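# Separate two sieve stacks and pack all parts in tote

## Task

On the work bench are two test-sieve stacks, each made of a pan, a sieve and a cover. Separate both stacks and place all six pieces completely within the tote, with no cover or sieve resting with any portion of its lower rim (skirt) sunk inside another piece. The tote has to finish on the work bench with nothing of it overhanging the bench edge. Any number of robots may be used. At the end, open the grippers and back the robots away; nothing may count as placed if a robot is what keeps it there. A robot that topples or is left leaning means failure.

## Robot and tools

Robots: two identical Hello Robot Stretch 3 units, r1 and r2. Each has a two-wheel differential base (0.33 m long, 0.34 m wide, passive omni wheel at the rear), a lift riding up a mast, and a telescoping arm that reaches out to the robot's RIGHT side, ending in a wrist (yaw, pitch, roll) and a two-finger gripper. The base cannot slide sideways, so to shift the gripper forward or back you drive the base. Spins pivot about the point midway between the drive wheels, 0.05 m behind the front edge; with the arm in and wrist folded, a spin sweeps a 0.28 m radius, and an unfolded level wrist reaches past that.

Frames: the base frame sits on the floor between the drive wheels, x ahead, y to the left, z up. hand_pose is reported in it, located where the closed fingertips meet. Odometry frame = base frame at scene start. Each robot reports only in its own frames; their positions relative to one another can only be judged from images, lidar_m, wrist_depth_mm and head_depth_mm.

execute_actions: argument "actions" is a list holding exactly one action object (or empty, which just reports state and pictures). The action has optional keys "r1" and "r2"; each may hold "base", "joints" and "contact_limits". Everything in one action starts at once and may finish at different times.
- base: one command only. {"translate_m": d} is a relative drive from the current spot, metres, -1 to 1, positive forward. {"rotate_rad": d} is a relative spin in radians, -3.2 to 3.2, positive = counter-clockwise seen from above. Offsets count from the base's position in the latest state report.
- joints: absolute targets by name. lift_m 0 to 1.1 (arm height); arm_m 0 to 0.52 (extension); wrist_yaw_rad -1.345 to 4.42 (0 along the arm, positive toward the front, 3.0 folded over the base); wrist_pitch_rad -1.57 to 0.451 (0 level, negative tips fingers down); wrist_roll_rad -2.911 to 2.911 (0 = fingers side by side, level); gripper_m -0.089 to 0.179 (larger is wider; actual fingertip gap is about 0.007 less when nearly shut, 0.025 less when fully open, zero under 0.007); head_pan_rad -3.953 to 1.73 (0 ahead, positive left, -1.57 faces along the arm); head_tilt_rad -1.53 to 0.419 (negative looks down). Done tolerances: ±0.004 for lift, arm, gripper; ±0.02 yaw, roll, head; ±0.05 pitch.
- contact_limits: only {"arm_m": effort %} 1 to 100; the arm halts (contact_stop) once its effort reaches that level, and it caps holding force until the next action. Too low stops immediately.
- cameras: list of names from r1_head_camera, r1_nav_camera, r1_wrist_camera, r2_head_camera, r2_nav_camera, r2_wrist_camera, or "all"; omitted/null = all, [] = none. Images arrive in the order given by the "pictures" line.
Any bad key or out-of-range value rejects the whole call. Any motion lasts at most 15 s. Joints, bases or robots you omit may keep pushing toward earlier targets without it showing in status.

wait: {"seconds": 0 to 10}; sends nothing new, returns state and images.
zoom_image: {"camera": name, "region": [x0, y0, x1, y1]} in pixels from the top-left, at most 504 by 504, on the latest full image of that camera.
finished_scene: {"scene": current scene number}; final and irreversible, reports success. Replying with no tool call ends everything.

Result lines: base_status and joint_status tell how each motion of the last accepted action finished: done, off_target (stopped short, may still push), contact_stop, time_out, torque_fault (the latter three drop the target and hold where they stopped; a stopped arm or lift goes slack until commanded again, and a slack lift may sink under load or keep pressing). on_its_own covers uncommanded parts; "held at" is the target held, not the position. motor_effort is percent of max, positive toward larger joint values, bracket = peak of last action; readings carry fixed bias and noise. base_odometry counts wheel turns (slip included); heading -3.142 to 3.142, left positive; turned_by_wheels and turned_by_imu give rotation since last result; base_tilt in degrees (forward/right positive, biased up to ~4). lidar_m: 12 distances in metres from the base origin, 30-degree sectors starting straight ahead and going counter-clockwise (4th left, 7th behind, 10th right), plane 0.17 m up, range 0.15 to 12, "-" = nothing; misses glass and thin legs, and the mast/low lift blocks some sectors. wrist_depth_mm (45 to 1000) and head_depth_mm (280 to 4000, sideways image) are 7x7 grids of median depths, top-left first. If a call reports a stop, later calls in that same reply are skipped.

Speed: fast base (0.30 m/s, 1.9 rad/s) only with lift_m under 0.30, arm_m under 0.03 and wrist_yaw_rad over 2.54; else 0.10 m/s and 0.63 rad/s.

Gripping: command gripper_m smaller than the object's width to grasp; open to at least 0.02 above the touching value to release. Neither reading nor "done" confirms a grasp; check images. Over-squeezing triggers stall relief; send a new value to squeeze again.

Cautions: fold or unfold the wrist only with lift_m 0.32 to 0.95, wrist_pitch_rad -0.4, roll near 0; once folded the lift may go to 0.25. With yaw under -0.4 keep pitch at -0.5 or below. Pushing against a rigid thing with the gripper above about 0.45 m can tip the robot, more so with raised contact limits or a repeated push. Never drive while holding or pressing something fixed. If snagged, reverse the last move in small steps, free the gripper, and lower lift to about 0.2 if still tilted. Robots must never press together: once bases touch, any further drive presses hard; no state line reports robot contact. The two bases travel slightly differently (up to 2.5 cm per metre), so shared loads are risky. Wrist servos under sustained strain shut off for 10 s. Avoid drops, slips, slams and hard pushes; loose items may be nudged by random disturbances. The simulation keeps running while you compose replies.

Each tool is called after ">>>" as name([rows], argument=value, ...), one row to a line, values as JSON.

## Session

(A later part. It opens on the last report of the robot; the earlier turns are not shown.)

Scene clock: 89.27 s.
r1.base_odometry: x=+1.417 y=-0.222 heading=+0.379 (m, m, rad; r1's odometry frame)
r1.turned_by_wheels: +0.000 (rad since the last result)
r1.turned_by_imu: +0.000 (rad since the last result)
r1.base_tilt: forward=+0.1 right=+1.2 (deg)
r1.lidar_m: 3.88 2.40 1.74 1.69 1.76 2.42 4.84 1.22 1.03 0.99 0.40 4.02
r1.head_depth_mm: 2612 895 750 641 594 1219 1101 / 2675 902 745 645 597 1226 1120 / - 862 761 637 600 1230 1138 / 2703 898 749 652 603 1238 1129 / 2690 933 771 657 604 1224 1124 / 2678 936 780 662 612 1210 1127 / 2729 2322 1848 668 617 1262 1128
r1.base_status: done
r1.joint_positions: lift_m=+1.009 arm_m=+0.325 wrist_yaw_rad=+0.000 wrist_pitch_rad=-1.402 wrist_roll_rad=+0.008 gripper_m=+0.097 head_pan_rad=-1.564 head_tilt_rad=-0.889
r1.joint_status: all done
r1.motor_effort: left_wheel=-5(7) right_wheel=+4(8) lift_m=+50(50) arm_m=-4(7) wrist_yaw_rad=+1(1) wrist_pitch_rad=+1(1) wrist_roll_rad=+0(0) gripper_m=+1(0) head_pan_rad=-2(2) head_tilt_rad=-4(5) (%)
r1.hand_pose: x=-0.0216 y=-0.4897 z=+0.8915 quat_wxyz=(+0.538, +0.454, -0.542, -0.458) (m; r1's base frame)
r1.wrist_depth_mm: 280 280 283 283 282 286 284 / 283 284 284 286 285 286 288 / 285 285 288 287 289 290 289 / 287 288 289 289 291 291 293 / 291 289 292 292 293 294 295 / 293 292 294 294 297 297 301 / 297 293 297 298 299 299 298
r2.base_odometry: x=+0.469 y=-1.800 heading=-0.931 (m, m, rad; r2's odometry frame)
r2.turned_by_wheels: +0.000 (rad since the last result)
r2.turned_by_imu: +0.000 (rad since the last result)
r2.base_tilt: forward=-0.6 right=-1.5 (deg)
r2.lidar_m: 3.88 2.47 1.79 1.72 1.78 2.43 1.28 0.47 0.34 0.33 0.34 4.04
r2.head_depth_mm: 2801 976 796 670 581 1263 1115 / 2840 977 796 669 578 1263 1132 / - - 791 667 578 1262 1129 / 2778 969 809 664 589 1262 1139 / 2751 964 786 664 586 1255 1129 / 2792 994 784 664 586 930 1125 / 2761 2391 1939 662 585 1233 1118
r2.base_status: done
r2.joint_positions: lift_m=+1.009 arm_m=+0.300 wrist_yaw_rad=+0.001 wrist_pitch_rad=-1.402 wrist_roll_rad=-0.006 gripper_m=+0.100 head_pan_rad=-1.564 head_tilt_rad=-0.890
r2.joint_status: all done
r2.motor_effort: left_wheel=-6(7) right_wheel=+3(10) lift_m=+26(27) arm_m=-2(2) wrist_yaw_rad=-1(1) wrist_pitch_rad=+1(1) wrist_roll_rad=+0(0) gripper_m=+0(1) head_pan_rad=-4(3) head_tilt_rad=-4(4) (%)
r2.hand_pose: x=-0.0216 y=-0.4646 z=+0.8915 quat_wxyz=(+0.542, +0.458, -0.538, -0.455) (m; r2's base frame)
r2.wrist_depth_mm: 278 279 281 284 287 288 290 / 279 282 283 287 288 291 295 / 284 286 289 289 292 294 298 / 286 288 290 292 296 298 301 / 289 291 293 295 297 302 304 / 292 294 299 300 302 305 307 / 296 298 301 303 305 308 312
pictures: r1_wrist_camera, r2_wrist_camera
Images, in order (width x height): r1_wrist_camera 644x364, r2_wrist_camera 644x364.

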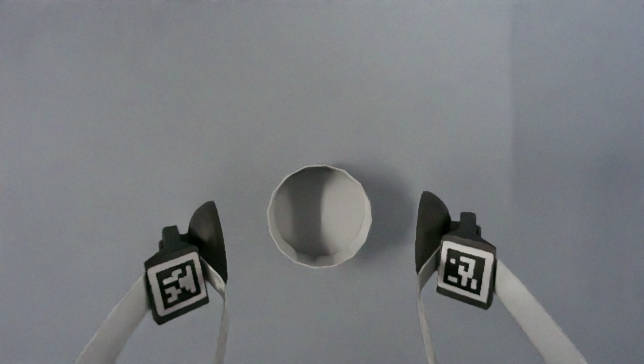

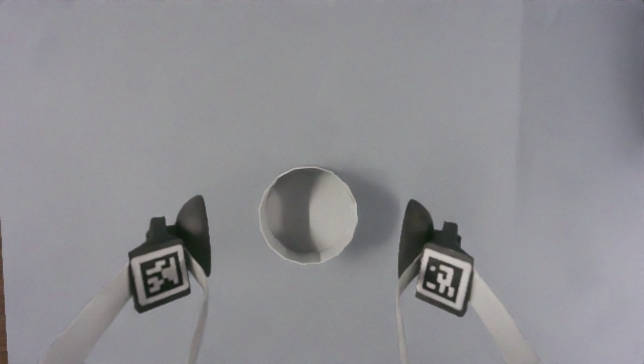

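Pans: r1 places first while r2 waits with its arm short.

>>> execute_actions([
  {"r1":{"joints":{"lift_m":0.898}},"r2":{"joints":{"lift_m":0.898}}},
], cameras=[])

>>> execute_actions([
  {"r1":{"joints":{"gripper_m":0.025}},"r2":{"joints":{"gripper_m":0.035}}},
], cameras=[])

>>> execute_actions([
  {"r1":{"base":{"translate_m":-0.45},"joints":{"lift_m":1.01,"arm_m":0.488}},"r2":{"base":{"translate_m":-0.468},"joints":{"lift_m":1.01}}},
], cameras=[])

>>> execute_actions([
  {"r1":{"joints":{"lift_m":0.906}}},
], cameras=["r1_wrist_camera"])

>>> execute_actions([
  {"r1":{"joints":{"gripper_m":0.088}}},
], cameras=[])

>>> execute_actions([
  {"r1":{"joints":{"lift_m":1.01}}},
], cameras=["r1_wrist_camera"])

>>> execute_actions([
  {"r1":{"joints":{"arm_m":0.28}},"r2":{"joints":{"arm_m":0.474}}},
], cameras=[])

>>> execute_actions([
  {"r1":{"joints":{"arm_m":0.12}},"r2":{"joints":{"lift_m":0.907}}},
], cameras=["r2_wrist_camera"])

>>> execute_actions([
  {"r2":{"joints":{"gripper_m":0.092}}},
], cameras=[])

>>> execute_actions([
  {"r2":{"joints":{"lift_m":1.02}}},
], cameras=["r2_wrist_camera","r2_head_camera"])

>>> execute_actions([
  {"r2":{"joints":{"arm_m":0.12}}},
], cameras=[])

Scene clock: 100.43 s.
r1.base_odometry: x=+1.417 y=-0.222 heading=+0.379 (m, m, rad; r1's odometry frame)
r1.turned_by_wheels: +0.000 (rad since the last result)
r1.turned_by_imu: -0.001 (rad since the last result)
r1.base_tilt: forward=-0.1 right=+1.2 (deg)
r1.lidar_m: 3.88 2.40 1.75 1.69 1.76 2.42 4.84 1.23 1.02 0.99 0.40 4.03
r1.head_depth_mm: 2649 - 729 643 593 1216 1109 / - 844 749 646 596 1218 1121 / 2676 - 725 638 600 1234 1137 / 2676 925 766 651 603 1240 1132 / 2713 933 768 659 606 1222 1124 / 2692 942 781 664 612 1212 1125 / 2791 2295 1872 667 615 1251 1127
r1.base_status: not commanded
r1.joint_positions: lift_m=+0.899 arm_m=+0.325 wrist_yaw_rad=+0.000 wrist_pitch_rad=-1.402 wrist_roll_rad=+0.008 gripper_m=+0.097 head_pan_rad=-1.564 head_tilt_rad=-0.889
r1.joint_status: all done
r1.motor_effort: left_wheel=-5(5) right_wheel=+4(4) lift_m=+18(44) arm_m=-4(4) wrist_yaw_rad=+0(0) wrist_pitch_rad=+1(1) wrist_roll_rad=+0(0) gripper_m=+0(0) head_pan_rad=-2(2) head_tilt_rad=-5(5) (%)
r1.hand_pose: x=-0.0216 y=-0.4897 z=+0.7806 quat_wxyz=(+0.538, +0.454, -0.542, -0.458) (m; r1's base frame)
r1.wrist_depth_mm: 174 174 176 177 177 177 177 / 175 177 177 178 178 179 179 / 178 178 178 179 179 180 181 / 179 179 179 178 182 181 182 / 180 182 179 180 182 183 184 / 181 182 181 181 181 185 186 / 184 185 184 177 185 186 187
r2.base_odometry: x=+0.469 y=-1.800 heading=-0.931 (m, m, rad; r2's odometry frame)
r2.turned_by_wheels: +0.000 (rad since the last result)
r2.turned_by_imu: +0.001 (rad since the last result)
r2.base_tilt: forward=-0.5 right=-1.5 (deg)
r2.lidar_m: 3.88 2.47 1.79 1.72 1.78 2.43 1.28 0.47 0.34 0.33 0.34 4.04
r2.head_depth_mm: 2702 - 796 671 580 1267 1114 / 2672 - 783 671 578 1265 1126 / 2751 - - 654 578 1261 1134 / 2777 968 786 652 589 1264 1133 / 2771 963 789 667 587 1256 1129 / 2751 997 785 664 587 933 1119 / 2760 2386 1943 663 584 1231 1117
r2.base_status: not commanded
r2.joint_positions: lift_m=+0.899 arm_m=+0.300 wrist_yaw_rad=+0.001 wrist_pitch_rad=-1.402 wrist_roll_rad=-0.006 gripper_m=+0.100 head_pan_rad=-1.564 head_tilt_rad=-0.890
r2.joint_status: all done
r2.motor_effort: left_wheel=-5(5) right_wheel=+4(3) lift_m=+8(22) arm_m=-2(2) wrist_yaw_rad=-1(0) wrist_pitch_rad=+1(1) wrist_roll_rad=+0(0) gripper_m=+0(0) head_pan_rad=-4(3) head_tilt_rad=-4(3) (%)
r2.hand_pose: x=-0.0216 y=-0.4646 z=+0.7807 quat_wxyz=(+0.542, +0.458, -0.538, -0.455) (m; r2's base frame)
r2.wrist_depth_mm: 170 172 173 174 175 177 179 / 172 174 175 176 178 180 181 / 174 176 176 179 180 182 184 / 176 177 178 179 182 183 186 / 179 179 179 180 182 186 188 / 180 181 182 182 186 189 189 / 182 184 186 186 189 191 191
pictures: none
No camera images: the call's "cameras" was empty. Leave "cameras" out to get every camera's image.

Scene clock: 101.63 s.
r1.base_odometry: x=+1.417 y=-0.222 heading=+0.379 (m, m, rad; r1's odometry frame)
r1.turned_by_wheels: +0.000 (rad since the last result)
r1.turned_by_imu: +0.000 (rad since the last result)
r1.base_tilt: forward=+0.0 right=+1.1 (deg)
r1.lidar_m: 3.89 2.39 1.75 1.70 1.76 2.41 4.86 1.22 1.02 0.99 0.40 4.03
r1.head_depth_mm: 2629 - 734 638 593 1216 1103 / - 844 753 645 593 1228 1118 / 2686 - 727 636 599 1235 1133 / 2702 930 755 646 605 1240 1132 / 2714 935 768 659 609 1229 1125 / 2689 938 779 665 611 1216 1129 / 2755 2319 1864 669 617 1261 1130
r1.base_status: not commanded
r1.joint_positions: lift_m=+0.899 arm_m=+0.325 wrist_yaw_rad=+0.000 wrist_pitch_rad=-1.401 wrist_roll_rad=+0.008 gripper_m=+0.026 head_pan_rad=-1.564 head_tilt_rad=-0.889
r1.joint_status: all done
r1.motor_effort: left_wheel=-5(5) right_wheel=+3(3) lift_m=+19(19) arm_m=-4(4) wrist_yaw_rad=+0(1) wrist_pitch_rad=+1(1) wrist_roll_rad=+0(0) gripper_m=-19(92) head_pan_rad=-2(3) head_tilt_rad=-4(5) (%)
r1.hand_pose: x=-0.0216 y=-0.4898 z=+0.7806 quat_wxyz=(+0.538, +0.454, -0.542, -0.458) (m; r1's base frame)
r1.wrist_depth_mm: 175 175 176 176 177 177 179 / 176 176 177 177 178 179 179 / 177 177 178 179 179 181 181 / 178 179 180 178 180 183 183 / 181 181 178 179 180 184 185 / 182 182 179 180 182 185 186 / 183 184 185 172 186 186 188
r2.base_odometry: x=+0.469 y=-1.800 heading=-0.931 (m, m, rad; r2's odometry frame)
r2.turned_by_wheels: +0.000 (rad since the last result)
r2.turned_by_imu: +0.000 (rad since the last result)
r2.base_tilt: forward=-0.5 right=-1.5 (deg)
r2.lidar_m: 3.88 2.47 1.79 1.72 1.78 2.43 1.28 0.47 0.34 0.33 0.34 4.06
r2.head_depth_mm: 2712 - 795 670 580 1264 1109 / 2673 - 782 670 580 1261 1126 / 2736 - - 651 578 1265 1125 / 2745 968 789 654 590 1259 1137 / 2769 965 789 664 588 1257 1122 / 2748 995 784 664 584 933 1120 / 2774 2388 1951 662 585 1233 1121
r2.base_status: not commanded
r2.joint_positions: lift_m=+0.899 arm_m=+0.300 wrist_yaw_rad=+0.001 wrist_pitch_rad=-1.402 wrist_roll_rad=-0.006 gripper_m=+0.036 head_pan_rad=-1.564 head_tilt_rad=-0.890
r2.joint_status: all done
r2.motor_effort: left_wheel=-5(5) right_wheel=+4(4) lift_m=+9(8) arm_m=-2(2) wrist_yaw_rad=+0(0) wrist_pitch_rad=+1(1) wrist_roll_rad=+0(0) gripper_m=-22(100) head_pan_rad=-4(4) head_tilt_rad=-4(4) (%)
r2.hand_pose: x=-0.0216 y=-0.4646 z=+0.7807 quat_wxyz=(+0.542, +0.458, -0.538, -0.455) (m; r2's base frame)
r2.wrist_depth_mm: 171 171 173 174 176 177 179 / 172 173 175 177 178 180 181 / 174 176 177 178 180 182 184 / 176 178 179 179 182 183 185 / 178 179 177 179 183 186 188 / 181 181 179 182 186 188 189 / 182 184 185 177 189 190 193
pictures: none
No camera images: the call's "cameras" was empty. Leave "cameras" out to get every camera's image.

Scene clock: 107.27 s.
r1.base_odometry: x=+0.999 y=-0.389 heading=+0.379 (m, m, rad; r1's odometry frame)
r1.turned_by_wheels: +0.000 (rad since the last result)
r1.turned_by_imu: -0.001 (rad since the last result)
r1.base_tilt: forward=+0.1 right=+1.3 (deg)
r1.lidar_m: 4.34 2.37 1.76 1.70 1.76 2.41 4.39 0.80 1.02 0.99 1.02 0.74
r1.head_depth_mm: 2605 899 696 639 592 1222 1104 / 2586 829 701 645 595 1228 1125 / 2519 846 693 648 599 1226 1135 / 2640 853 760 654 605 1234 1135 / 2678 877 720 660 609 1251 1114 / 2694 944 780 665 611 1248 1120 / 2713 953 785 667 615 1263 1140
r1.base_status: done
r1.joint_positions: lift_m=+1.009 arm_m=+0.488 wrist_yaw_rad=+0.000 wrist_pitch_rad=-1.401 wrist_roll_rad=+0.008 gripper_m=+0.026 head_pan_rad=-1.564 head_tilt_rad=-0.889
r1.joint_status: all done
r1.motor_effort: left_wheel=-4(10) right_wheel=+4(5) lift_m=+50(54) arm_m=+5(3) wrist_yaw_rad=+1(0) wrist_pitch_rad=+0(1) wrist_roll_rad=+0(0) gripper_m=-19(19) head_pan_rad=-2(2) head_tilt_rad=-4(4) (%)
r1.hand_pose: x=-0.0216 y=-0.6520 z=+0.8915 quat_wxyz=(+0.538, +0.454, -0.542, -0.458) (m; r1's base frame)
r1.wrist_depth_mm: 278 206 277 262 282 241 284 / 282 209 280 280 283 241 289 / 285 206 285 285 286 246 289 / 285 203 285 178 287 250 292 / 288 216 178 179 179 246 295 / 294 249 178 180 181 225 297 / 293 209 296 171 257 281 301
r2.base_odometry: x=+0.189 y=-1.425 heading=-0.931 (m, m, rad; r2's odometry frame)
r2.turned_by_wheels: +0.000 (rad since the last result)
r2.turned_by_imu: +0.001 (rad since the last result)
r2.base_tilt: forward=-0.5 right=-1.4 (deg)
r2.lidar_m: 4.34 2.45 1.79 1.72 1.77 2.42 4.43 0.47 0.34 0.33 0.34 0.47
r2.head_depth_mm: 2805 976 774 657 580 1263 1129 / 2854 855 751 644 590 1263 1128 / - - 797 643 589 1259 1126 / 2756 880 808 647 589 1257 1132 / 2758 908 745 652 587 1254 1120 / 2777 963 785 663 585 1257 1119 / 2778 962 783 663 585 1258 1120
r2.base_status: done
r2.joint_positions: lift_m=+1.009 arm_m=+0.300 wrist_yaw_rad=+0.001 wrist_pitch_rad=-1.402 wrist_roll_rad=-0.006 gripper_m=+0.036 head_pan_rad=-1.564 head_tilt_rad=-0.890
r2.joint_status: all done
r2.motor_effort: left_wheel=-5(12) right_wheel=+4(5) lift_m=+27(28) arm_m=-2(2) wrist_yaw_rad=-1(0) wrist_pitch_rad=+1(1) wrist_roll_rad=+0(0) gripper_m=-22(21) head_pan_rad=-4(4) head_tilt_rad=-4(4) (%)
r2.hand_pose: x=-0.0216 y=-0.4646 z=+0.8914 quat_wxyz=(+0.542, +0.458, -0.538, -0.455) (m; r2's base frame)
r2.wrist_depth_mm: 276 210 278 280 283 237 290 / 280 210 282 244 285 236 294 / 282 210 283 249 289 236 295 / 287 201 255 178 267 209 301 / 289 290 178 179 206 301 306 / 294 292 180 181 303 304 308 / 295 299 300 178 309 310 314
pictures: none
No camera images: the call's "cameras" was empty. Leave "cameras" out to get every camera's image.

Scene clock: 109.03 s.
r1.base_odometry: x=+0.999 y=-0.389 heading=+0.379 (m, m, rad; r1's odometry frame)
r1.turned_by_wheels: +0.000 (rad since the last result)
r1.turned_by_imu: +0.000 (rad since the last result)
r1.base_tilt: forward=-0.2 right=+1.1 (deg)
r1.lidar_m: 4.34 2.37 1.75 1.70 1.76 2.42 4.40 0.80 1.02 0.99 1.02 0.74
r1.head_depth_mm: - - 667 639 592 1211 1097 / 2564 836 704 644 596 1229 1122 / - 855 678 649 599 1239 1136 / 2640 869 742 652 603 1235 1130 / 2652 879 717 660 608 1258 1124 / 2715 940 779 660 611 1249 1129 / 2720 951 786 668 616 1263 1127
r1.base_status: not commanded
r1.joint_positions: lift_m=+0.907 arm_m=+0.488 wrist_yaw_rad=+0.000 wrist_pitch_rad=-1.401 wrist_roll_rad=+0.008 gripper_m=+0.026 head_pan_rad=-1.564 head_tilt_rad=-0.889
r1.joint_status: all done
r1.motor_effort: left_wheel=-4(4) right_wheel=+4(4) lift_m=+19(45) arm_m=+5(5) wrist_yaw_rad=+1(0) wrist_pitch_rad=+1(1) wrist_roll_rad=+0(0) gripper_m=-19(19) head_pan_rad=-2(2) head_tilt_rad=-5(5) (%)
r1.hand_pose: x=-0.0216 y=-0.6520 z=+0.7886 quat_wxyz=(+0.538, +0.454, -0.542, -0.458) (m; r1's base frame)
r1.wrist_depth_mm: 138 180 180 182 181 182 163 / 136 181 181 183 183 183 164 / 136 181 183 184 185 185 166 / 138 183 185 177 186 186 167 / 137 185 178 178 180 187 169 / 136 165 177 180 180 191 171 / 134 189 190 168 176 192 171
r2.base_odometry: x=+0.189 y=-1.425 heading=-0.931 (m, m, rad; r2's odometry frame)
r2.turned_by_wheels: +0.000 (rad since the last result)
r2.turned_by_imu: +0.000 (rad since the last result)
r2.base_tilt: forward=-0.5 right=-1.4 (deg)
r2.lidar_m: 4.34 2.45 1.78 1.72 1.78 2.42 4.46 0.47 0.34 0.33 0.34 0.46
r2.head_depth_mm: 2805 983 775 659 579 1263 1129 / 2872 857 752 643 590 1268 1132 / - - 770 644 590 1263 1130 / 2770 877 786 644 588 1257 1131 / 2754 906 745 651 586 1258 1121 / 2776 960 786 665 585 1256 1126 / 2772 960 784 662 585 1255 1126
r2.base_status: not commanded
r2.joint_positions: lift_m=+1.009 arm_m=+0.300 wrist_yaw_rad=+0.001 wrist_pitch_rad=-1.402 wrist_roll_rad=-0.006 gripper_m=+0.036 head_pan_rad=-1.564 head_tilt_rad=-0.890
r2.joint_status: not commanded
r2.motor_effort: left_wheel=-5(5) right_wheel=+4(4) lift_m=+27(27) arm_m=-2(2) wrist_yaw_rad=+0(0) wrist_pitch_rad=+1(1) wrist_roll_rad=+0(0) gripper_m=-21(22) head_pan_rad=-4(4) head_tilt_rad=-4(4) (%)
r2.hand_pose: x=-0.0216 y=-0.4646 z=+0.8914 quat_wxyz=(+0.542, +0.458, -0.538, -0.455) (m; r2's base frame)
r2.wrist_depth_mm: 276 211 278 281 282 237 290 / 279 211 280 244 285 238 293 / 282 211 284 248 289 237 296 / 287 201 257 179 266 209 301 / 289 289 178 179 207 302 304 / 293 294 179 181 303 308 308 / 295 299 300 178 307 310 313
pictures: r1_wrist_camera
Images, in order (width x height): r1_wrist_camera 644x364.

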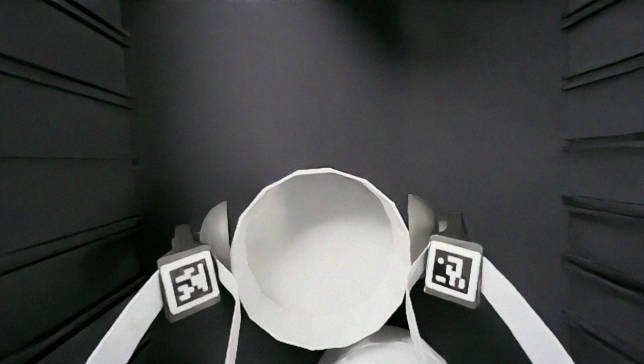

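Scene clock: 110.13 s.
r1.base_odometry: x=+0.999 y=-0.389 heading=+0.379 (m, m, rad; r1's odometry frame)
r1.turned_by_wheels: +0.000 (rad since the last result)
r1.turned_by_imu: +0.000 (rad since the last result)
r1.base_tilt: forward=-0.1 right=+1.2 (deg)
r1.lidar_m: 4.34 2.37 1.76 1.69 1.75 2.42 4.41 0.80 1.02 0.99 1.02 0.74
r1.head_depth_mm: - - 669 640 594 1218 1101 / 2583 835 701 644 595 1225 1119 / - 850 679 649 599 1227 1136 / 2673 867 741 655 605 1242 1131 / 2687 879 719 656 607 1244 1122 / 2725 943 777 661 612 1247 1120 / 2684 949 784 667 615 1265 1134
r1.base_status: not commanded
r1.joint_positions: lift_m=+0.907 arm_m=+0.488 wrist_yaw_rad=+0.000 wrist_pitch_rad=-1.402 wrist_roll_rad=+0.008 gripper_m=+0.088 head_pan_rad=-1.564 head_tilt_rad=-0.889
r1.joint_status: all done
r1.motor_effort: left_wheel=-4(4) right_wheel=+4(4) lift_m=+20(19) arm_m=+5(5) wrist_yaw_rad=+0(0) wrist_pitch_rad=+1(1) wrist_roll_rad=+0(0) gripper_m=+0(72) head_pan_rad=-2(3) head_tilt_rad=-4(5) (%)
r1.hand_pose: x=-0.0216 y=-0.6519 z=+0.7886 quat_wxyz=(+0.538, +0.454, -0.542, -0.458) (m; r1's base frame)
r1.wrist_depth_mm: 138 180 180 181 181 182 164 / 136 180 182 182 183 183 164 / 136 182 184 184 185 185 167 / 138 183 184 184 187 187 167 / 137 186 186 186 186 189 169 / 136 162 186 187 187 190 170 / 135 190 189 174 188 192 170
r2.base_odometry: x=+0.189 y=-1.425 heading=-0.931 (m, m, rad; r2's odometry frame)
r2.turned_by_wheels: +0.000 (rad since the last result)
r2.turned_by_imu: +0.000 (rad since the last result)
r2.base_tilt: forward=-0.5 right=-1.6 (deg)
r2.lidar_m: 4.36 2.46 1.79 1.72 1.78 2.42 4.45 0.47 0.34 0.33 0.34 0.47
r2.head_depth_mm: 2782 979 775 656 580 1262 1132 / 2839 857 753 644 592 1261 1129 / - - 788 643 589 1262 1131 / 2766 877 784 645 589 1260 1136 / 2737 904 747 651 587 1253 1123 / 2773 963 785 663 586 1259 1119 / 2790 963 781 661 584 1254 1120
r2.base_status: not commanded
r2.joint_positions: lift_m=+1.009 arm_m=+0.300 wrist_yaw_rad=+0.001 wrist_pitch_rad=-1.402 wrist_roll_rad=-0.006 gripper_m=+0.036 head_pan_rad=-1.564 head_tilt_rad=-0.890
r2.joint_status: not commanded
r2.motor_effort: left_wheel=-5(5) right_wheel=+4(4) lift_m=+27(27) arm_m=-2(2) wrist_yaw_rad=+0(0) wrist_pitch_rad=+1(1) wrist_roll_rad=+0(0) gripper_m=-22(21) head_pan_rad=-4(3) head_tilt_rad=-4(3) (%)
r2.hand_pose: x=-0.0216 y=-0.4646 z=+0.8914 quat_wxyz=(+0.542, +0.458, -0.538, -0.455) (m; r2's base frame)
r2.wrist_depth_mm: 276 211 277 280 283 237 289 / 280 211 283 245 284 236 293 / 284 210 284 248 289 236 298 / 285 202 257 179 268 209 301 / 289 289 178 180 207 301 304 / 293 293 179 181 303 304 309 / 296 298 302 178 308 311 315
pictures: none
No camera images: the call's "cameras" was empty. Leave "cameras" out to get every camera's image.

Scene clock: 111.90 s.
r1.base_odometry: x=+0.999 y=-0.389 heading=+0.379 (m, m, rad; r1's odometry frame)
r1.turned_by_wheels: +0.000 (rad since the last result)
r1.turned_by_imu: +0.000 (rad since the last result)
r1.base_tilt: forward=+0.0 right=+1.3 (deg)
r1.lidar_m: 4.33 2.37 1.76 1.69 1.76 2.42 4.41 0.80 1.02 0.99 1.03 0.74
r1.head_depth_mm: 2609 894 698 639 590 1214 1102 / 2657 833 701 645 598 1229 1126 / 2483 847 694 648 599 1229 1137 / 2623 864 761 653 604 1241 1125 / 2745 881 719 659 609 1246 1127 / 2682 940 779 661 613 1247 1129 / 2755 951 787 669 616 1268 1136
r1.base_status: not commanded
r1.joint_positions: lift_m=+1.009 arm_m=+0.488 wrist_yaw_rad=+0.000 wrist_pitch_rad=-1.402 wrist_roll_rad=+0.008 gripper_m=+0.088 head_pan_rad=-1.564 head_tilt_rad=-0.889
r1.joint_status: all done
r1.motor_effort: left_wheel=-4(4) right_wheel=+4(4) lift_m=+50(55) arm_m=+5(5) wrist_yaw_rad=+1(0) wrist_pitch_rad=+1(1) wrist_roll_rad=+0(0) gripper_m=+0(0) head_pan_rad=-2(2) head_tilt_rad=-5(5) (%)
r1.hand_pose: x=-0.0216 y=-0.6519 z=+0.8915 quat_wxyz=(+0.538, +0.454, -0.542, -0.458) (m; r1's base frame)
r1.wrist_depth_mm: 277 205 278 264 282 241 287 / 282 208 280 284 283 242 289 / 284 205 284 285 285 244 290 / 285 220 287 287 289 249 291 / 288 216 290 288 290 241 296 / 291 248 292 290 292 224 296 / 293 211 294 256 256 277 302
r2.base_odometry: x=+0.189 y=-1.425 heading=-0.931 (m, m, rad; r2's odometry frame)
r2.turned_by_wheels: +0.000 (rad since the last result)
r2.turned_by_imu: +0.000 (rad since the last result)
r2.base_tilt: forward=-0.6 right=-1.4 (deg)
r2.lidar_m: 4.33 2.47 1.78 1.72 1.78 2.42 4.46 0.47 0.34 0.33 0.34 0.47
r2.head_depth_mm: 2804 976 775 656 580 1268 1132 / 2834 869 751 642 591 1263 1128 / - - 789 644 590 1265 1127 / 2757 878 805 646 589 1261 1133 / 2741 908 743 651 586 1259 1123 / 2770 964 785 665 585 1257 1122 / 2774 960 783 663 585 1255 1122
r2.base_status: not commanded
r2.joint_positions: lift_m=+1.009 arm_m=+0.300 wrist_yaw_rad=+0.001 wrist_pitch_rad=-1.402 wrist_roll_rad=-0.006 gripper_m=+0.036 head_pan_rad=-1.564 head_tilt_rad=-0.890
r2.joint_status: not commanded
r2.motor_effort: left_wheel=-5(5) right_wheel=+4(4) lift_m=+27(27) arm_m=-2(2) wrist_yaw_rad=+0(0) wrist_pitch_rad=+2(1) wrist_roll_rad=+0(0) gripper_m=-22(22) head_pan_rad=-4(3) head_tilt_rad=-4(3) (%)
r2.hand_pose: x=-0.0216 y=-0.4646 z=+0.8914 quat_wxyz=(+0.542, +0.458, -0.538, -0.455) (m; r2's base frame)
r2.wrist_depth_mm: 275 212 279 281 283 237 290 / 279 210 283 245 286 237 293 / 281 211 284 248 290 238 297 / 286 201 255 179 265 209 300 / 290 290 178 180 206 301 305 / 292 294 180 181 303 307 307 / 295 298 300 178 307 311 312
pictures: r1_wrist_camera
Images, in order (width x height): r1_wrist_camera 644x364.

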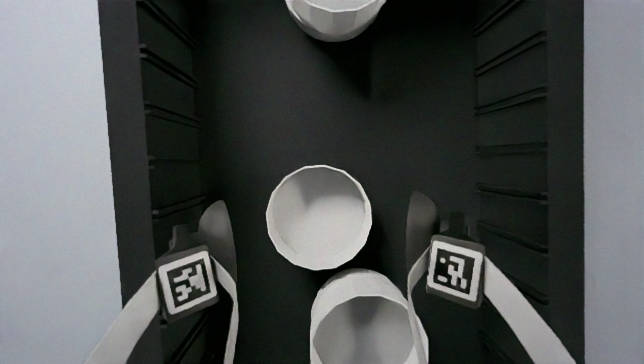

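Scene clock: 114.67 s.
r1.base_odometry: x=+0.999 y=-0.389 heading=+0.379 (m, m, rad; r1's odometry frame)
r1.turned_by_wheels: +0.000 (rad since the last result)
r1.turned_by_imu: +0.000 (rad since the last result)
r1.base_tilt: forward=+0.0 right=+1.2 (deg)
r1.lidar_m: 4.34 2.37 1.76 1.69 1.76 2.41 4.41 0.80 1.02 0.99 1.02 0.74
r1.head_depth_mm: 2571 895 697 640 592 1222 1098 / 2571 827 712 644 597 1232 1119 / - - 696 651 600 1234 1142 / 2706 866 764 652 605 1236 1125 / 2664 881 721 659 607 1246 1115 / 2710 938 778 662 611 1251 1127 / 2722 955 784 669 615 1257 1134
r1.base_status: not commanded
r1.joint_positions: lift_m=+1.009 arm_m=+0.280 wrist_yaw_rad=+0.000 wrist_pitch_rad=-1.402 wrist_roll_rad=+0.008 gripper_m=+0.088 head_pan_rad=-1.564 head_tilt_rad=-0.889
r1.joint_status: all done
r1.motor_effort: left_wheel=-4(4) right_wheel=+4(4) lift_m=+49(49) arm_m=-4(2) wrist_yaw_rad=+1(0) wrist_pitch_rad=+1(1) wrist_roll_rad=+0(0) gripper_m=+0(0) head_pan_rad=-3(2) head_tilt_rad=-5(5) (%)
r1.hand_pose: x=-0.0216 y=-0.4448 z=+0.8915 quat_wxyz=(+0.538, +0.454, -0.542, -0.458) (m; r1's base frame)
r1.wrist_depth_mm: 280 203 279 243 243 246 285 / 282 202 283 244 285 251 285 / 284 201 201 202 203 203 292 / 288 287 291 291 292 293 295 / 289 292 289 292 295 294 295 / 292 292 293 294 296 297 298 / 294 295 296 297 300 301 302
r2.base_odometry: x=+0.189 y=-1.425 heading=-0.931 (m, m, rad; r2's odometry frame)
r2.turned_by_wheels: +0.000 (rad since the last result)
r2.turned_by_imu: +0.000 (rad since the last result)
r2.base_tilt: forward=-0.6 right=-1.4 (deg)
r2.lidar_m: 4.36 2.46 1.78 1.72 1.78 2.42 4.45 0.47 0.34 0.33 0.34 0.46
r2.head_depth_mm: 2748 976 776 656 580 1269 1128 / 2783 882 756 644 589 1268 1126 / - 858 746 643 589 1265 1127 / 2739 859 783 645 587 1263 1139 / 2764 906 743 652 588 1259 1124 / 2776 964 785 663 586 1256 1120 / 2765 957 785 662 584 1258 1120
r2.base_status: not commanded
r2.joint_positions: lift_m=+1.009 arm_m=+0.474 wrist_yaw_rad=+0.001 wrist_pitch_rad=-1.402 wrist_roll_rad=-0.006 gripper_m=+0.036 head_pan_rad=-1.564 head_tilt_rad=-0.890
r2.joint_status: all done
r2.motor_effort: left_wheel=-5(4) right_wheel=+4(4) lift_m=+27(27) arm_m=+3(3) wrist_yaw_rad=+0(1) wrist_pitch_rad=+1(1) wrist_roll_rad=+0(0) gripper_m=-22(23) head_pan_rad=-4(4) head_tilt_rad=-4(3) (%)
r2.hand_pose: x=-0.0216 y=-0.6379 z=+0.8914 quat_wxyz=(+0.542, +0.458, -0.538, -0.455) (m; r2's base frame)
r2.wrist_depth_mm: 275 205 278 240 281 228 290 / 279 203 280 281 284 228 294 / 282 203 283 284 288 229 295 / 285 203 288 179 292 229 299 / 289 203 177 179 293 229 303 / 293 291 179 182 299 218 307 / 296 207 296 178 302 215 311
pictures: none
No camera images: the call's "cameras" was empty. Leave "cameras" out to get every camera's image.

Scene clock: 117.10 s.
r1.base_odometry: x=+0.999 y=-0.389 heading=+0.379 (m, m, rad; r1's odometry frame)
r1.turned_by_wheels: +0.000 (rad since the last result)
r1.turned_by_imu: +0.000 (rad since the last result)
r1.base_tilt: forward=+0.0 right=+1.3 (deg)
r1.lidar_m: 4.33 2.37 1.75 1.69 1.76 2.41 4.40 0.80 1.02 0.98 1.02 0.74
r1.head_depth_mm: - - 697 641 592 1212 1103 / - - 659 643 596 1222 1122 / - - - 623 600 1235 1129 / 2644 868 759 653 964 1232 1125 / 2698 878 720 657 607 1245 1119 / 2693 942 776 662 611 1249 1131 / 2738 955 784 669 616 1262 1129
r1.base_status: not commanded
r1.joint_positions: lift_m=+1.009 arm_m=+0.120 wrist_yaw_rad=+0.000 wrist_pitch_rad=-1.402 wrist_roll_rad=+0.008 gripper_m=+0.088 head_pan_rad=-1.564 head_tilt_rad=-0.889
r1.joint_status: all done
r1.motor_effort: left_wheel=-4(4) right_wheel=+4(4) lift_m=+50(49) arm_m=-4(4) wrist_yaw_rad=+1(0) wrist_pitch_rad=+1(1) wrist_roll_rad=+0(0) gripper_m=+0(0) head_pan_rad=-3(2) head_tilt_rad=-5(5) (%)
r1.hand_pose: x=-0.0216 y=-0.2848 z=+0.8915 quat_wxyz=(+0.538, +0.454, -0.542, -0.458) (m; r1's base frame)
r1.wrist_depth_mm: 282 280 281 283 284 286 285 / 284 284 285 286 287 286 289 / 285 286 287 286 290 290 291 / - - - - - - - / - - - - - - - / - - - - - - - / - - - - - - -
r2.base_odometry: x=+0.189 y=-1.425 heading=-0.931 (m, m, rad; r2's odometry frame)
r2.turned_by_wheels: +0.000 (rad since the last result)
r2.turned_by_imu: +0.000 (rad since the last result)
r2.base_tilt: forward=-0.4 right=-1.5 (deg)
r2.lidar_m: 4.36 2.46 1.79 1.71 1.78 2.42 4.45 0.47 0.34 0.33 0.34 0.47
r2.head_depth_mm: - - 696 655 579 1263 1130 / - 881 754 644 590 1264 1127 / - 881 757 644 589 1263 1122 / 2737 880 767 645 589 1263 1134 / 2726 906 746 649 586 1262 1123 / 2760 965 785 664 587 1254 1122 / 2763 958 782 663 584 1255 1115
r2.base_status: not commanded
r2.joint_positions: lift_m=+0.908 arm_m=+0.474 wrist_yaw_rad=+0.001 wrist_pitch_rad=-1.402 wrist_roll_rad=-0.006 gripper_m=+0.036 head_pan_rad=-1.564 head_tilt_rad=-0.890
r2.joint_status: all done
r2.motor_effort: left_wheel=-5(5) right_wheel=+4(4) lift_m=+9(24) arm_m=+3(3) wrist_yaw_rad=-1(1) wrist_pitch_rad=+1(1) wrist_roll_rad=+0(0) gripper_m=-21(22) head_pan_rad=-4(4) head_tilt_rad=-4(3) (%)
r2.hand_pose: x=-0.0216 y=-0.6379 z=+0.7897 quat_wxyz=(+0.542, +0.458, -0.538, -0.455) (m; r2's base frame)
r2.wrist_depth_mm: 136 177 178 179 179 183 155 / 136 179 181 180 182 185 155 / 136 181 183 183 183 187 155 / 136 183 185 178 188 189 155 / 136 174 177 179 189 192 155 / 136 163 179 181 193 194 155 / - 190 191 167 195 196 155
pictures: r2_wrist_camera
Images, in order (width x height): r2_wrist_camera 644x364.

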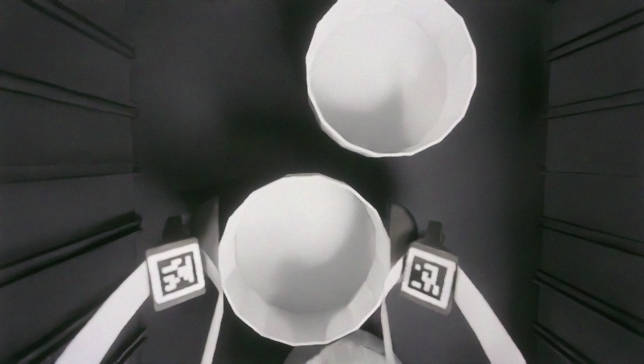

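Scene clock: 118.17 s.
r1.base_odometry: x=+0.999 y=-0.389 heading=+0.379 (m, m, rad; r1's odometry frame)
r1.turned_by_wheels: +0.000 (rad since the last result)
r1.turned_by_imu: +0.000 (rad since the last result)
r1.base_tilt: forward=+0.0 right=+1.2 (deg)
r1.lidar_m: 4.33 2.37 1.76 1.69 1.76 2.41 4.40 0.80 1.02 0.99 1.03 0.74
r1.head_depth_mm: - - 696 641 591 1219 1103 / - - 659 643 594 1225 1124 / - - - 620 600 1227 1133 / 2622 869 760 655 964 1235 1132 / 2693 882 719 660 609 1249 1120 / 2680 942 775 664 613 1266 1128 / 2733 951 784 669 615 1264 1128
r1.base_status: not commanded
r1.joint_positions: lift_m=+1.009 arm_m=+0.120 wrist_yaw_rad=+0.000 wrist_pitch_rad=-1.402 wrist_roll_rad=+0.008 gripper_m=+0.088 head_pan_rad=-1.564 head_tilt_rad=-0.889
r1.joint_status: not commanded
r1.motor_effort: left_wheel=-4(4) right_wheel=+4(4) lift_m=+49(49) arm_m=-4(4) wrist_yaw_rad=+0(1) wrist_pitch_rad=+1(1) wrist_roll_rad=+0(0) gripper_m=+1(0) head_pan_rad=-2(2) head_tilt_rad=-5(6) (%)
r1.hand_pose: x=-0.0216 y=-0.2848 z=+0.8915 quat_wxyz=(+0.538, +0.454, -0.542, -0.458) (m; r1's base frame)
r1.wrist_depth_mm: 281 281 281 284 285 286 285 / 283 283 283 284 287 285 289 / 286 286 286 288 288 289 291 / - - - - - - - / - - - - - - - / - - - - - - - / - - - - - - -
r2.base_odometry: x=+0.189 y=-1.425 heading=-0.931 (m, m, rad; r2's odometry frame)
r2.turned_by_wheels: +0.000 (rad since the last result)
r2.turned_by_imu: +0.000 (rad since the last result)
r2.base_tilt: forward=-0.5 right=-1.4 (deg)
r2.lidar_m: 4.35 2.46 1.78 1.72 1.78 2.42 4.46 0.47 0.34 0.33 0.34 0.47
r2.head_depth_mm: - - 695 654 580 1269 1128 / - 883 757 643 589 1268 1131 / - 883 758 644 589 1257 1130 / 2753 878 767 645 588 1259 1135 / 2768 904 746 653 587 1262 1123 / 2774 963 787 665 587 1256 1127 / 2783 960 784 663 585 1256 1114
r2.base_status: not commanded
r2.joint_positions: lift_m=+0.908 arm_m=+0.474 wrist_yaw_rad=+0.001 wrist_pitch_rad=-1.402 wrist_roll_rad=-0.006 gripper_m=+0.092 head_pan_rad=-1.564 head_tilt_rad=-0.890
r2.joint_status: all done
r2.motor_effort: left_wheel=-5(4) right_wheel=+4(4) lift_m=+9(9) arm_m=+3(3) wrist_yaw_rad=+0(0) wrist_pitch_rad=+1(1) wrist_roll_rad=+0(0) gripper_m=+0(81) head_pan_rad=-4(4) head_tilt_rad=-3(3) (%)
r2.hand_pose: x=-0.0216 y=-0.6379 z=+0.7897 quat_wxyz=(+0.542, +0.458, -0.538, -0.455) (m; r2's base frame)
r2.wrist_depth_mm: 136 177 179 180 178 183 154 / 137 179 181 180 182 185 155 / 136 181 183 183 184 187 155 / 136 183 184 186 188 190 155 / 136 174 185 186 190 192 155 / 136 163 188 188 193 194 155 / - 190 192 175 195 197 155
pictures: none
No camera images: the call's "cameras" was empty. Leave "cameras" out to get every camera's image.

Scene clock: 120.03 s.
r1.base_odometry: x=+0.999 y=-0.389 heading=+0.379 (m, m, rad; r1's odometry frame)
r1.turned_by_wheels: +0.000 (rad since the last result)
r1.turned_by_imu: +0.000 (rad since the last result)
r1.base_tilt: forward=+0.0 right=+1.3 (deg)
r1.lidar_m: 4.34 2.37 1.76 1.70 1.76 2.41 4.40 0.80 1.02 0.99 1.03 0.74
r1.head_depth_mm: - - 696 638 593 1220 1095 / - - 659 645 596 1230 1125 / - - - 625 600 1229 1139 / 2657 868 761 653 953 1238 1129 / 2696 879 723 658 608 1239 1121 / 2693 942 776 663 610 1250 1123 / 2720 946 785 668 615 1262 1129
r1.base_status: not commanded
r1.joint_positions: lift_m=+1.009 arm_m=+0.120 wrist_yaw_rad=+0.000 wrist_pitch_rad=-1.402 wrist_roll_rad=+0.008 gripper_m=+0.088 head_pan_rad=-1.564 head_tilt_rad=-0.889
r1.joint_status: not commanded
r1.motor_effort: left_wheel=-4(4) right_wheel=+4(4) lift_m=+50(49) arm_m=-4(4) wrist_yaw_rad=+0(0) wrist_pitch_rad=+1(1) wrist_roll_rad=+0(0) gripper_m=+0(0) head_pan_rad=-2(2) head_tilt_rad=-5(5) (%)
r1.hand_pose: x=-0.0216 y=-0.2848 z=+0.8915 quat_wxyz=(+0.538, +0.454, -0.542, -0.458) (m; r1's base frame)
r1.wrist_depth_mm: 282 281 283 283 283 283 288 / 284 282 286 285 286 286 288 / 284 286 287 288 289 287 290 / - - - - - - - / - - - - - - - / - - - - - - - / - - - - - - -
r2.base_odometry: x=+0.189 y=-1.425 heading=-0.931 (m, m, rad; r2's odometry frame)
r2.turned_by_wheels: +0.000 (rad since the last result)
r2.turned_by_imu: +0.000 (rad since the last result)
r2.base_tilt: forward=-0.6 right=-1.3 (deg)
r2.lidar_m: 4.34 2.46 1.79 1.72 1.78 2.42 4.41 0.47 0.34 0.33 0.34 0.47
r2.head_depth_mm: 2799 975 774 656 580 1267 1132 / 2786 879 754 643 591 1265 1128 / - 861 767 644 588 1257 1128 / 2776 859 783 646 589 1261 1133 / 2762 906 747 651 587 1260 1125 / 2784 961 787 664 586 1255 1124 / 2799 962 783 661 585 1251 1122
r2.base_status: not commanded
r2.joint_positions: lift_m=+1.019 arm_m=+0.474 wrist_yaw_rad=+0.001 wrist_pitch_rad=-1.402 wrist_roll_rad=-0.006 gripper_m=+0.092 head_pan_rad=-1.564 head_tilt_rad=-0.890
r2.joint_status: all done
r2.motor_effort: left_wheel=-4(5) right_wheel=+4(4) lift_m=+27(28) arm_m=+3(3) wrist_yaw_rad=+0(1) wrist_pitch_rad=+1(1) wrist_roll_rad=+0(0) gripper_m=-1(0) head_pan_rad=-4(4) head_tilt_rad=-3(3) (%)
r2.hand_pose: x=-0.0216 y=-0.6379 z=+0.9014 quat_wxyz=(+0.542, +0.458, -0.538, -0.455) (m; r2's base frame)
r2.wrist_depth_mm: 285 222 288 250 293 229 299 / 289 221 291 293 296 229 303 / 292 222 294 296 299 228 309 / 294 221 299 299 302 229 312 / 298 226 301 301 306 230 314 / 302 303 307 267 309 228 316 / 304 221 307 269 315 266 323
pictures: r2_head_camera (sideways: a quarter turn clockwise sets it upright), r2_wrist_camera
Images, in order (width x height): r2_head_camera 896x504, r2_wrist_camera 644x364.

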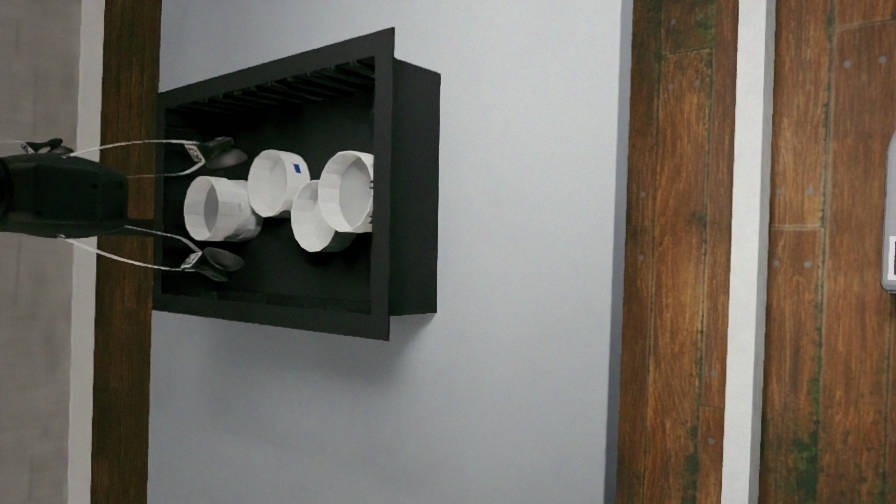

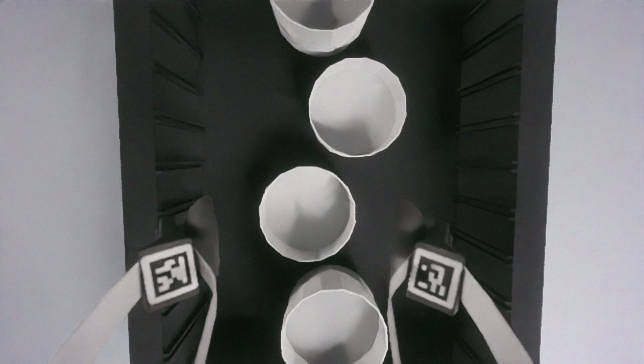

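Scene clock: 123.83 s.
r1.base_odometry: x=+0.999 y=-0.389 heading=+0.379 (m, m, rad; r1's odometry frame)
r1.turned_by_wheels: +0.000 (rad since the last result)
r1.turned_by_imu: +0.000 (rad since the last result)
r1.base_tilt: forward=-0.2 right=+1.3 (deg)
r1.lidar_m: 4.35 2.37 1.76 1.69 1.76 2.42 4.39 0.80 1.02 0.99 1.03 0.74
r1.head_depth_mm: - - 696 641 590 1215 1097 / - - 657 642 595 1226 1123 / - - - 621 600 1247 1128 / 2607 868 762 654 960 1236 1126 / 2679 880 718 660 606 1253 1124 / 2671 947 776 661 611 1257 1128 / 2699 953 785 668 617 1263 1131
r1.base_status: not commanded
r1.joint_positions: lift_m=+1.009 arm_m=+0.120 wrist_yaw_rad=+0.000 wrist_pitch_rad=-1.402 wrist_roll_rad=+0.008 gripper_m=+0.088 head_pan_rad=-1.564 head_tilt_rad=-0.889
r1.joint_status: not commanded
r1.motor_effort: left_wheel=-4(4) right_wheel=+4(4) lift_m=+49(49) arm_m=-4(4) wrist_yaw_rad=+0(1) wrist_pitch_rad=+1(1) wrist_roll_rad=+0(0) gripper_m=+0(0) head_pan_rad=-2(3) head_tilt_rad=-5(5) (%)
r1.hand_pose: x=-0.0216 y=-0.2848 z=+0.8915 quat_wxyz=(+0.538, +0.454, -0.542, -0.458) (m; r1's base frame)
r1.wrist_depth_mm: 283 280 283 283 284 285 284 / 282 285 284 284 286 289 290 / 284 285 287 288 289 292 293 / - - - - - - - / - - - - - - - / - - - - - - - / - - - - - - -
r2.base_odometry: x=+0.189 y=-1.425 heading=-0.931 (m, m, rad; r2's odometry frame)
r2.turned_by_wheels: +0.000 (rad since the last result)
r2.turned_by_imu: +0.000 (rad since the last result)
r2.base_tilt: forward=-0.5 right=-1.4 (deg)
r2.lidar_m: 4.34 2.45 1.79 1.72 1.78 2.42 4.45 0.48 0.34 0.33 0.34 0.47
r2.head_depth_mm: - - 756 656 580 1263 1130 / - - 697 643 581 1262 1130 / - - - 640 589 1259 1130 / 2774 879 796 652 588 1260 1134 / 2756 906 746 651 586 1257 1124 / 2791 965 785 662 586 1256 1125 / 2788 958 784 662 584 1256 1118
r2.base_status: not commanded
r2.joint_positions: lift_m=+1.019 arm_m=+0.120 wrist_yaw_rad=+0.001 wrist_pitch_rad=-1.402 wrist_roll_rad=-0.006 gripper_m=+0.092 head_pan_rad=-1.564 head_tilt_rad=-0.890
r2.joint_status: all done
r2.motor_effort: left_wheel=-5(4) right_wheel=+4(4) lift_m=+27(27) arm_m=-2(5) wrist_yaw_rad=+0(1) wrist_pitch_rad=+1(1) wrist_roll_rad=+0(0) gripper_m=+0(0) head_pan_rad=-3(4) head_tilt_rad=-4(4) (%)
r2.hand_pose: x=-0.0216 y=-0.2846 z=+0.9014 quat_wxyz=(+0.542, +0.458, -0.538, -0.455) (m; r2's base frame)
r2.wrist_depth_mm: 287 289 291 293 295 298 300 / 290 291 294 297 299 300 305 / 293 296 298 300 304 308 308 / 298 299 301 305 308 309 313 / - - - - - - - / - - - - - - - / - - - - - - -
pictures: none
No camera images: the call's "cameras" was empty. Leave "cameras" out to get every camera's image.

>>> finished_scene(scene=2)

The scene is finished: the task was done.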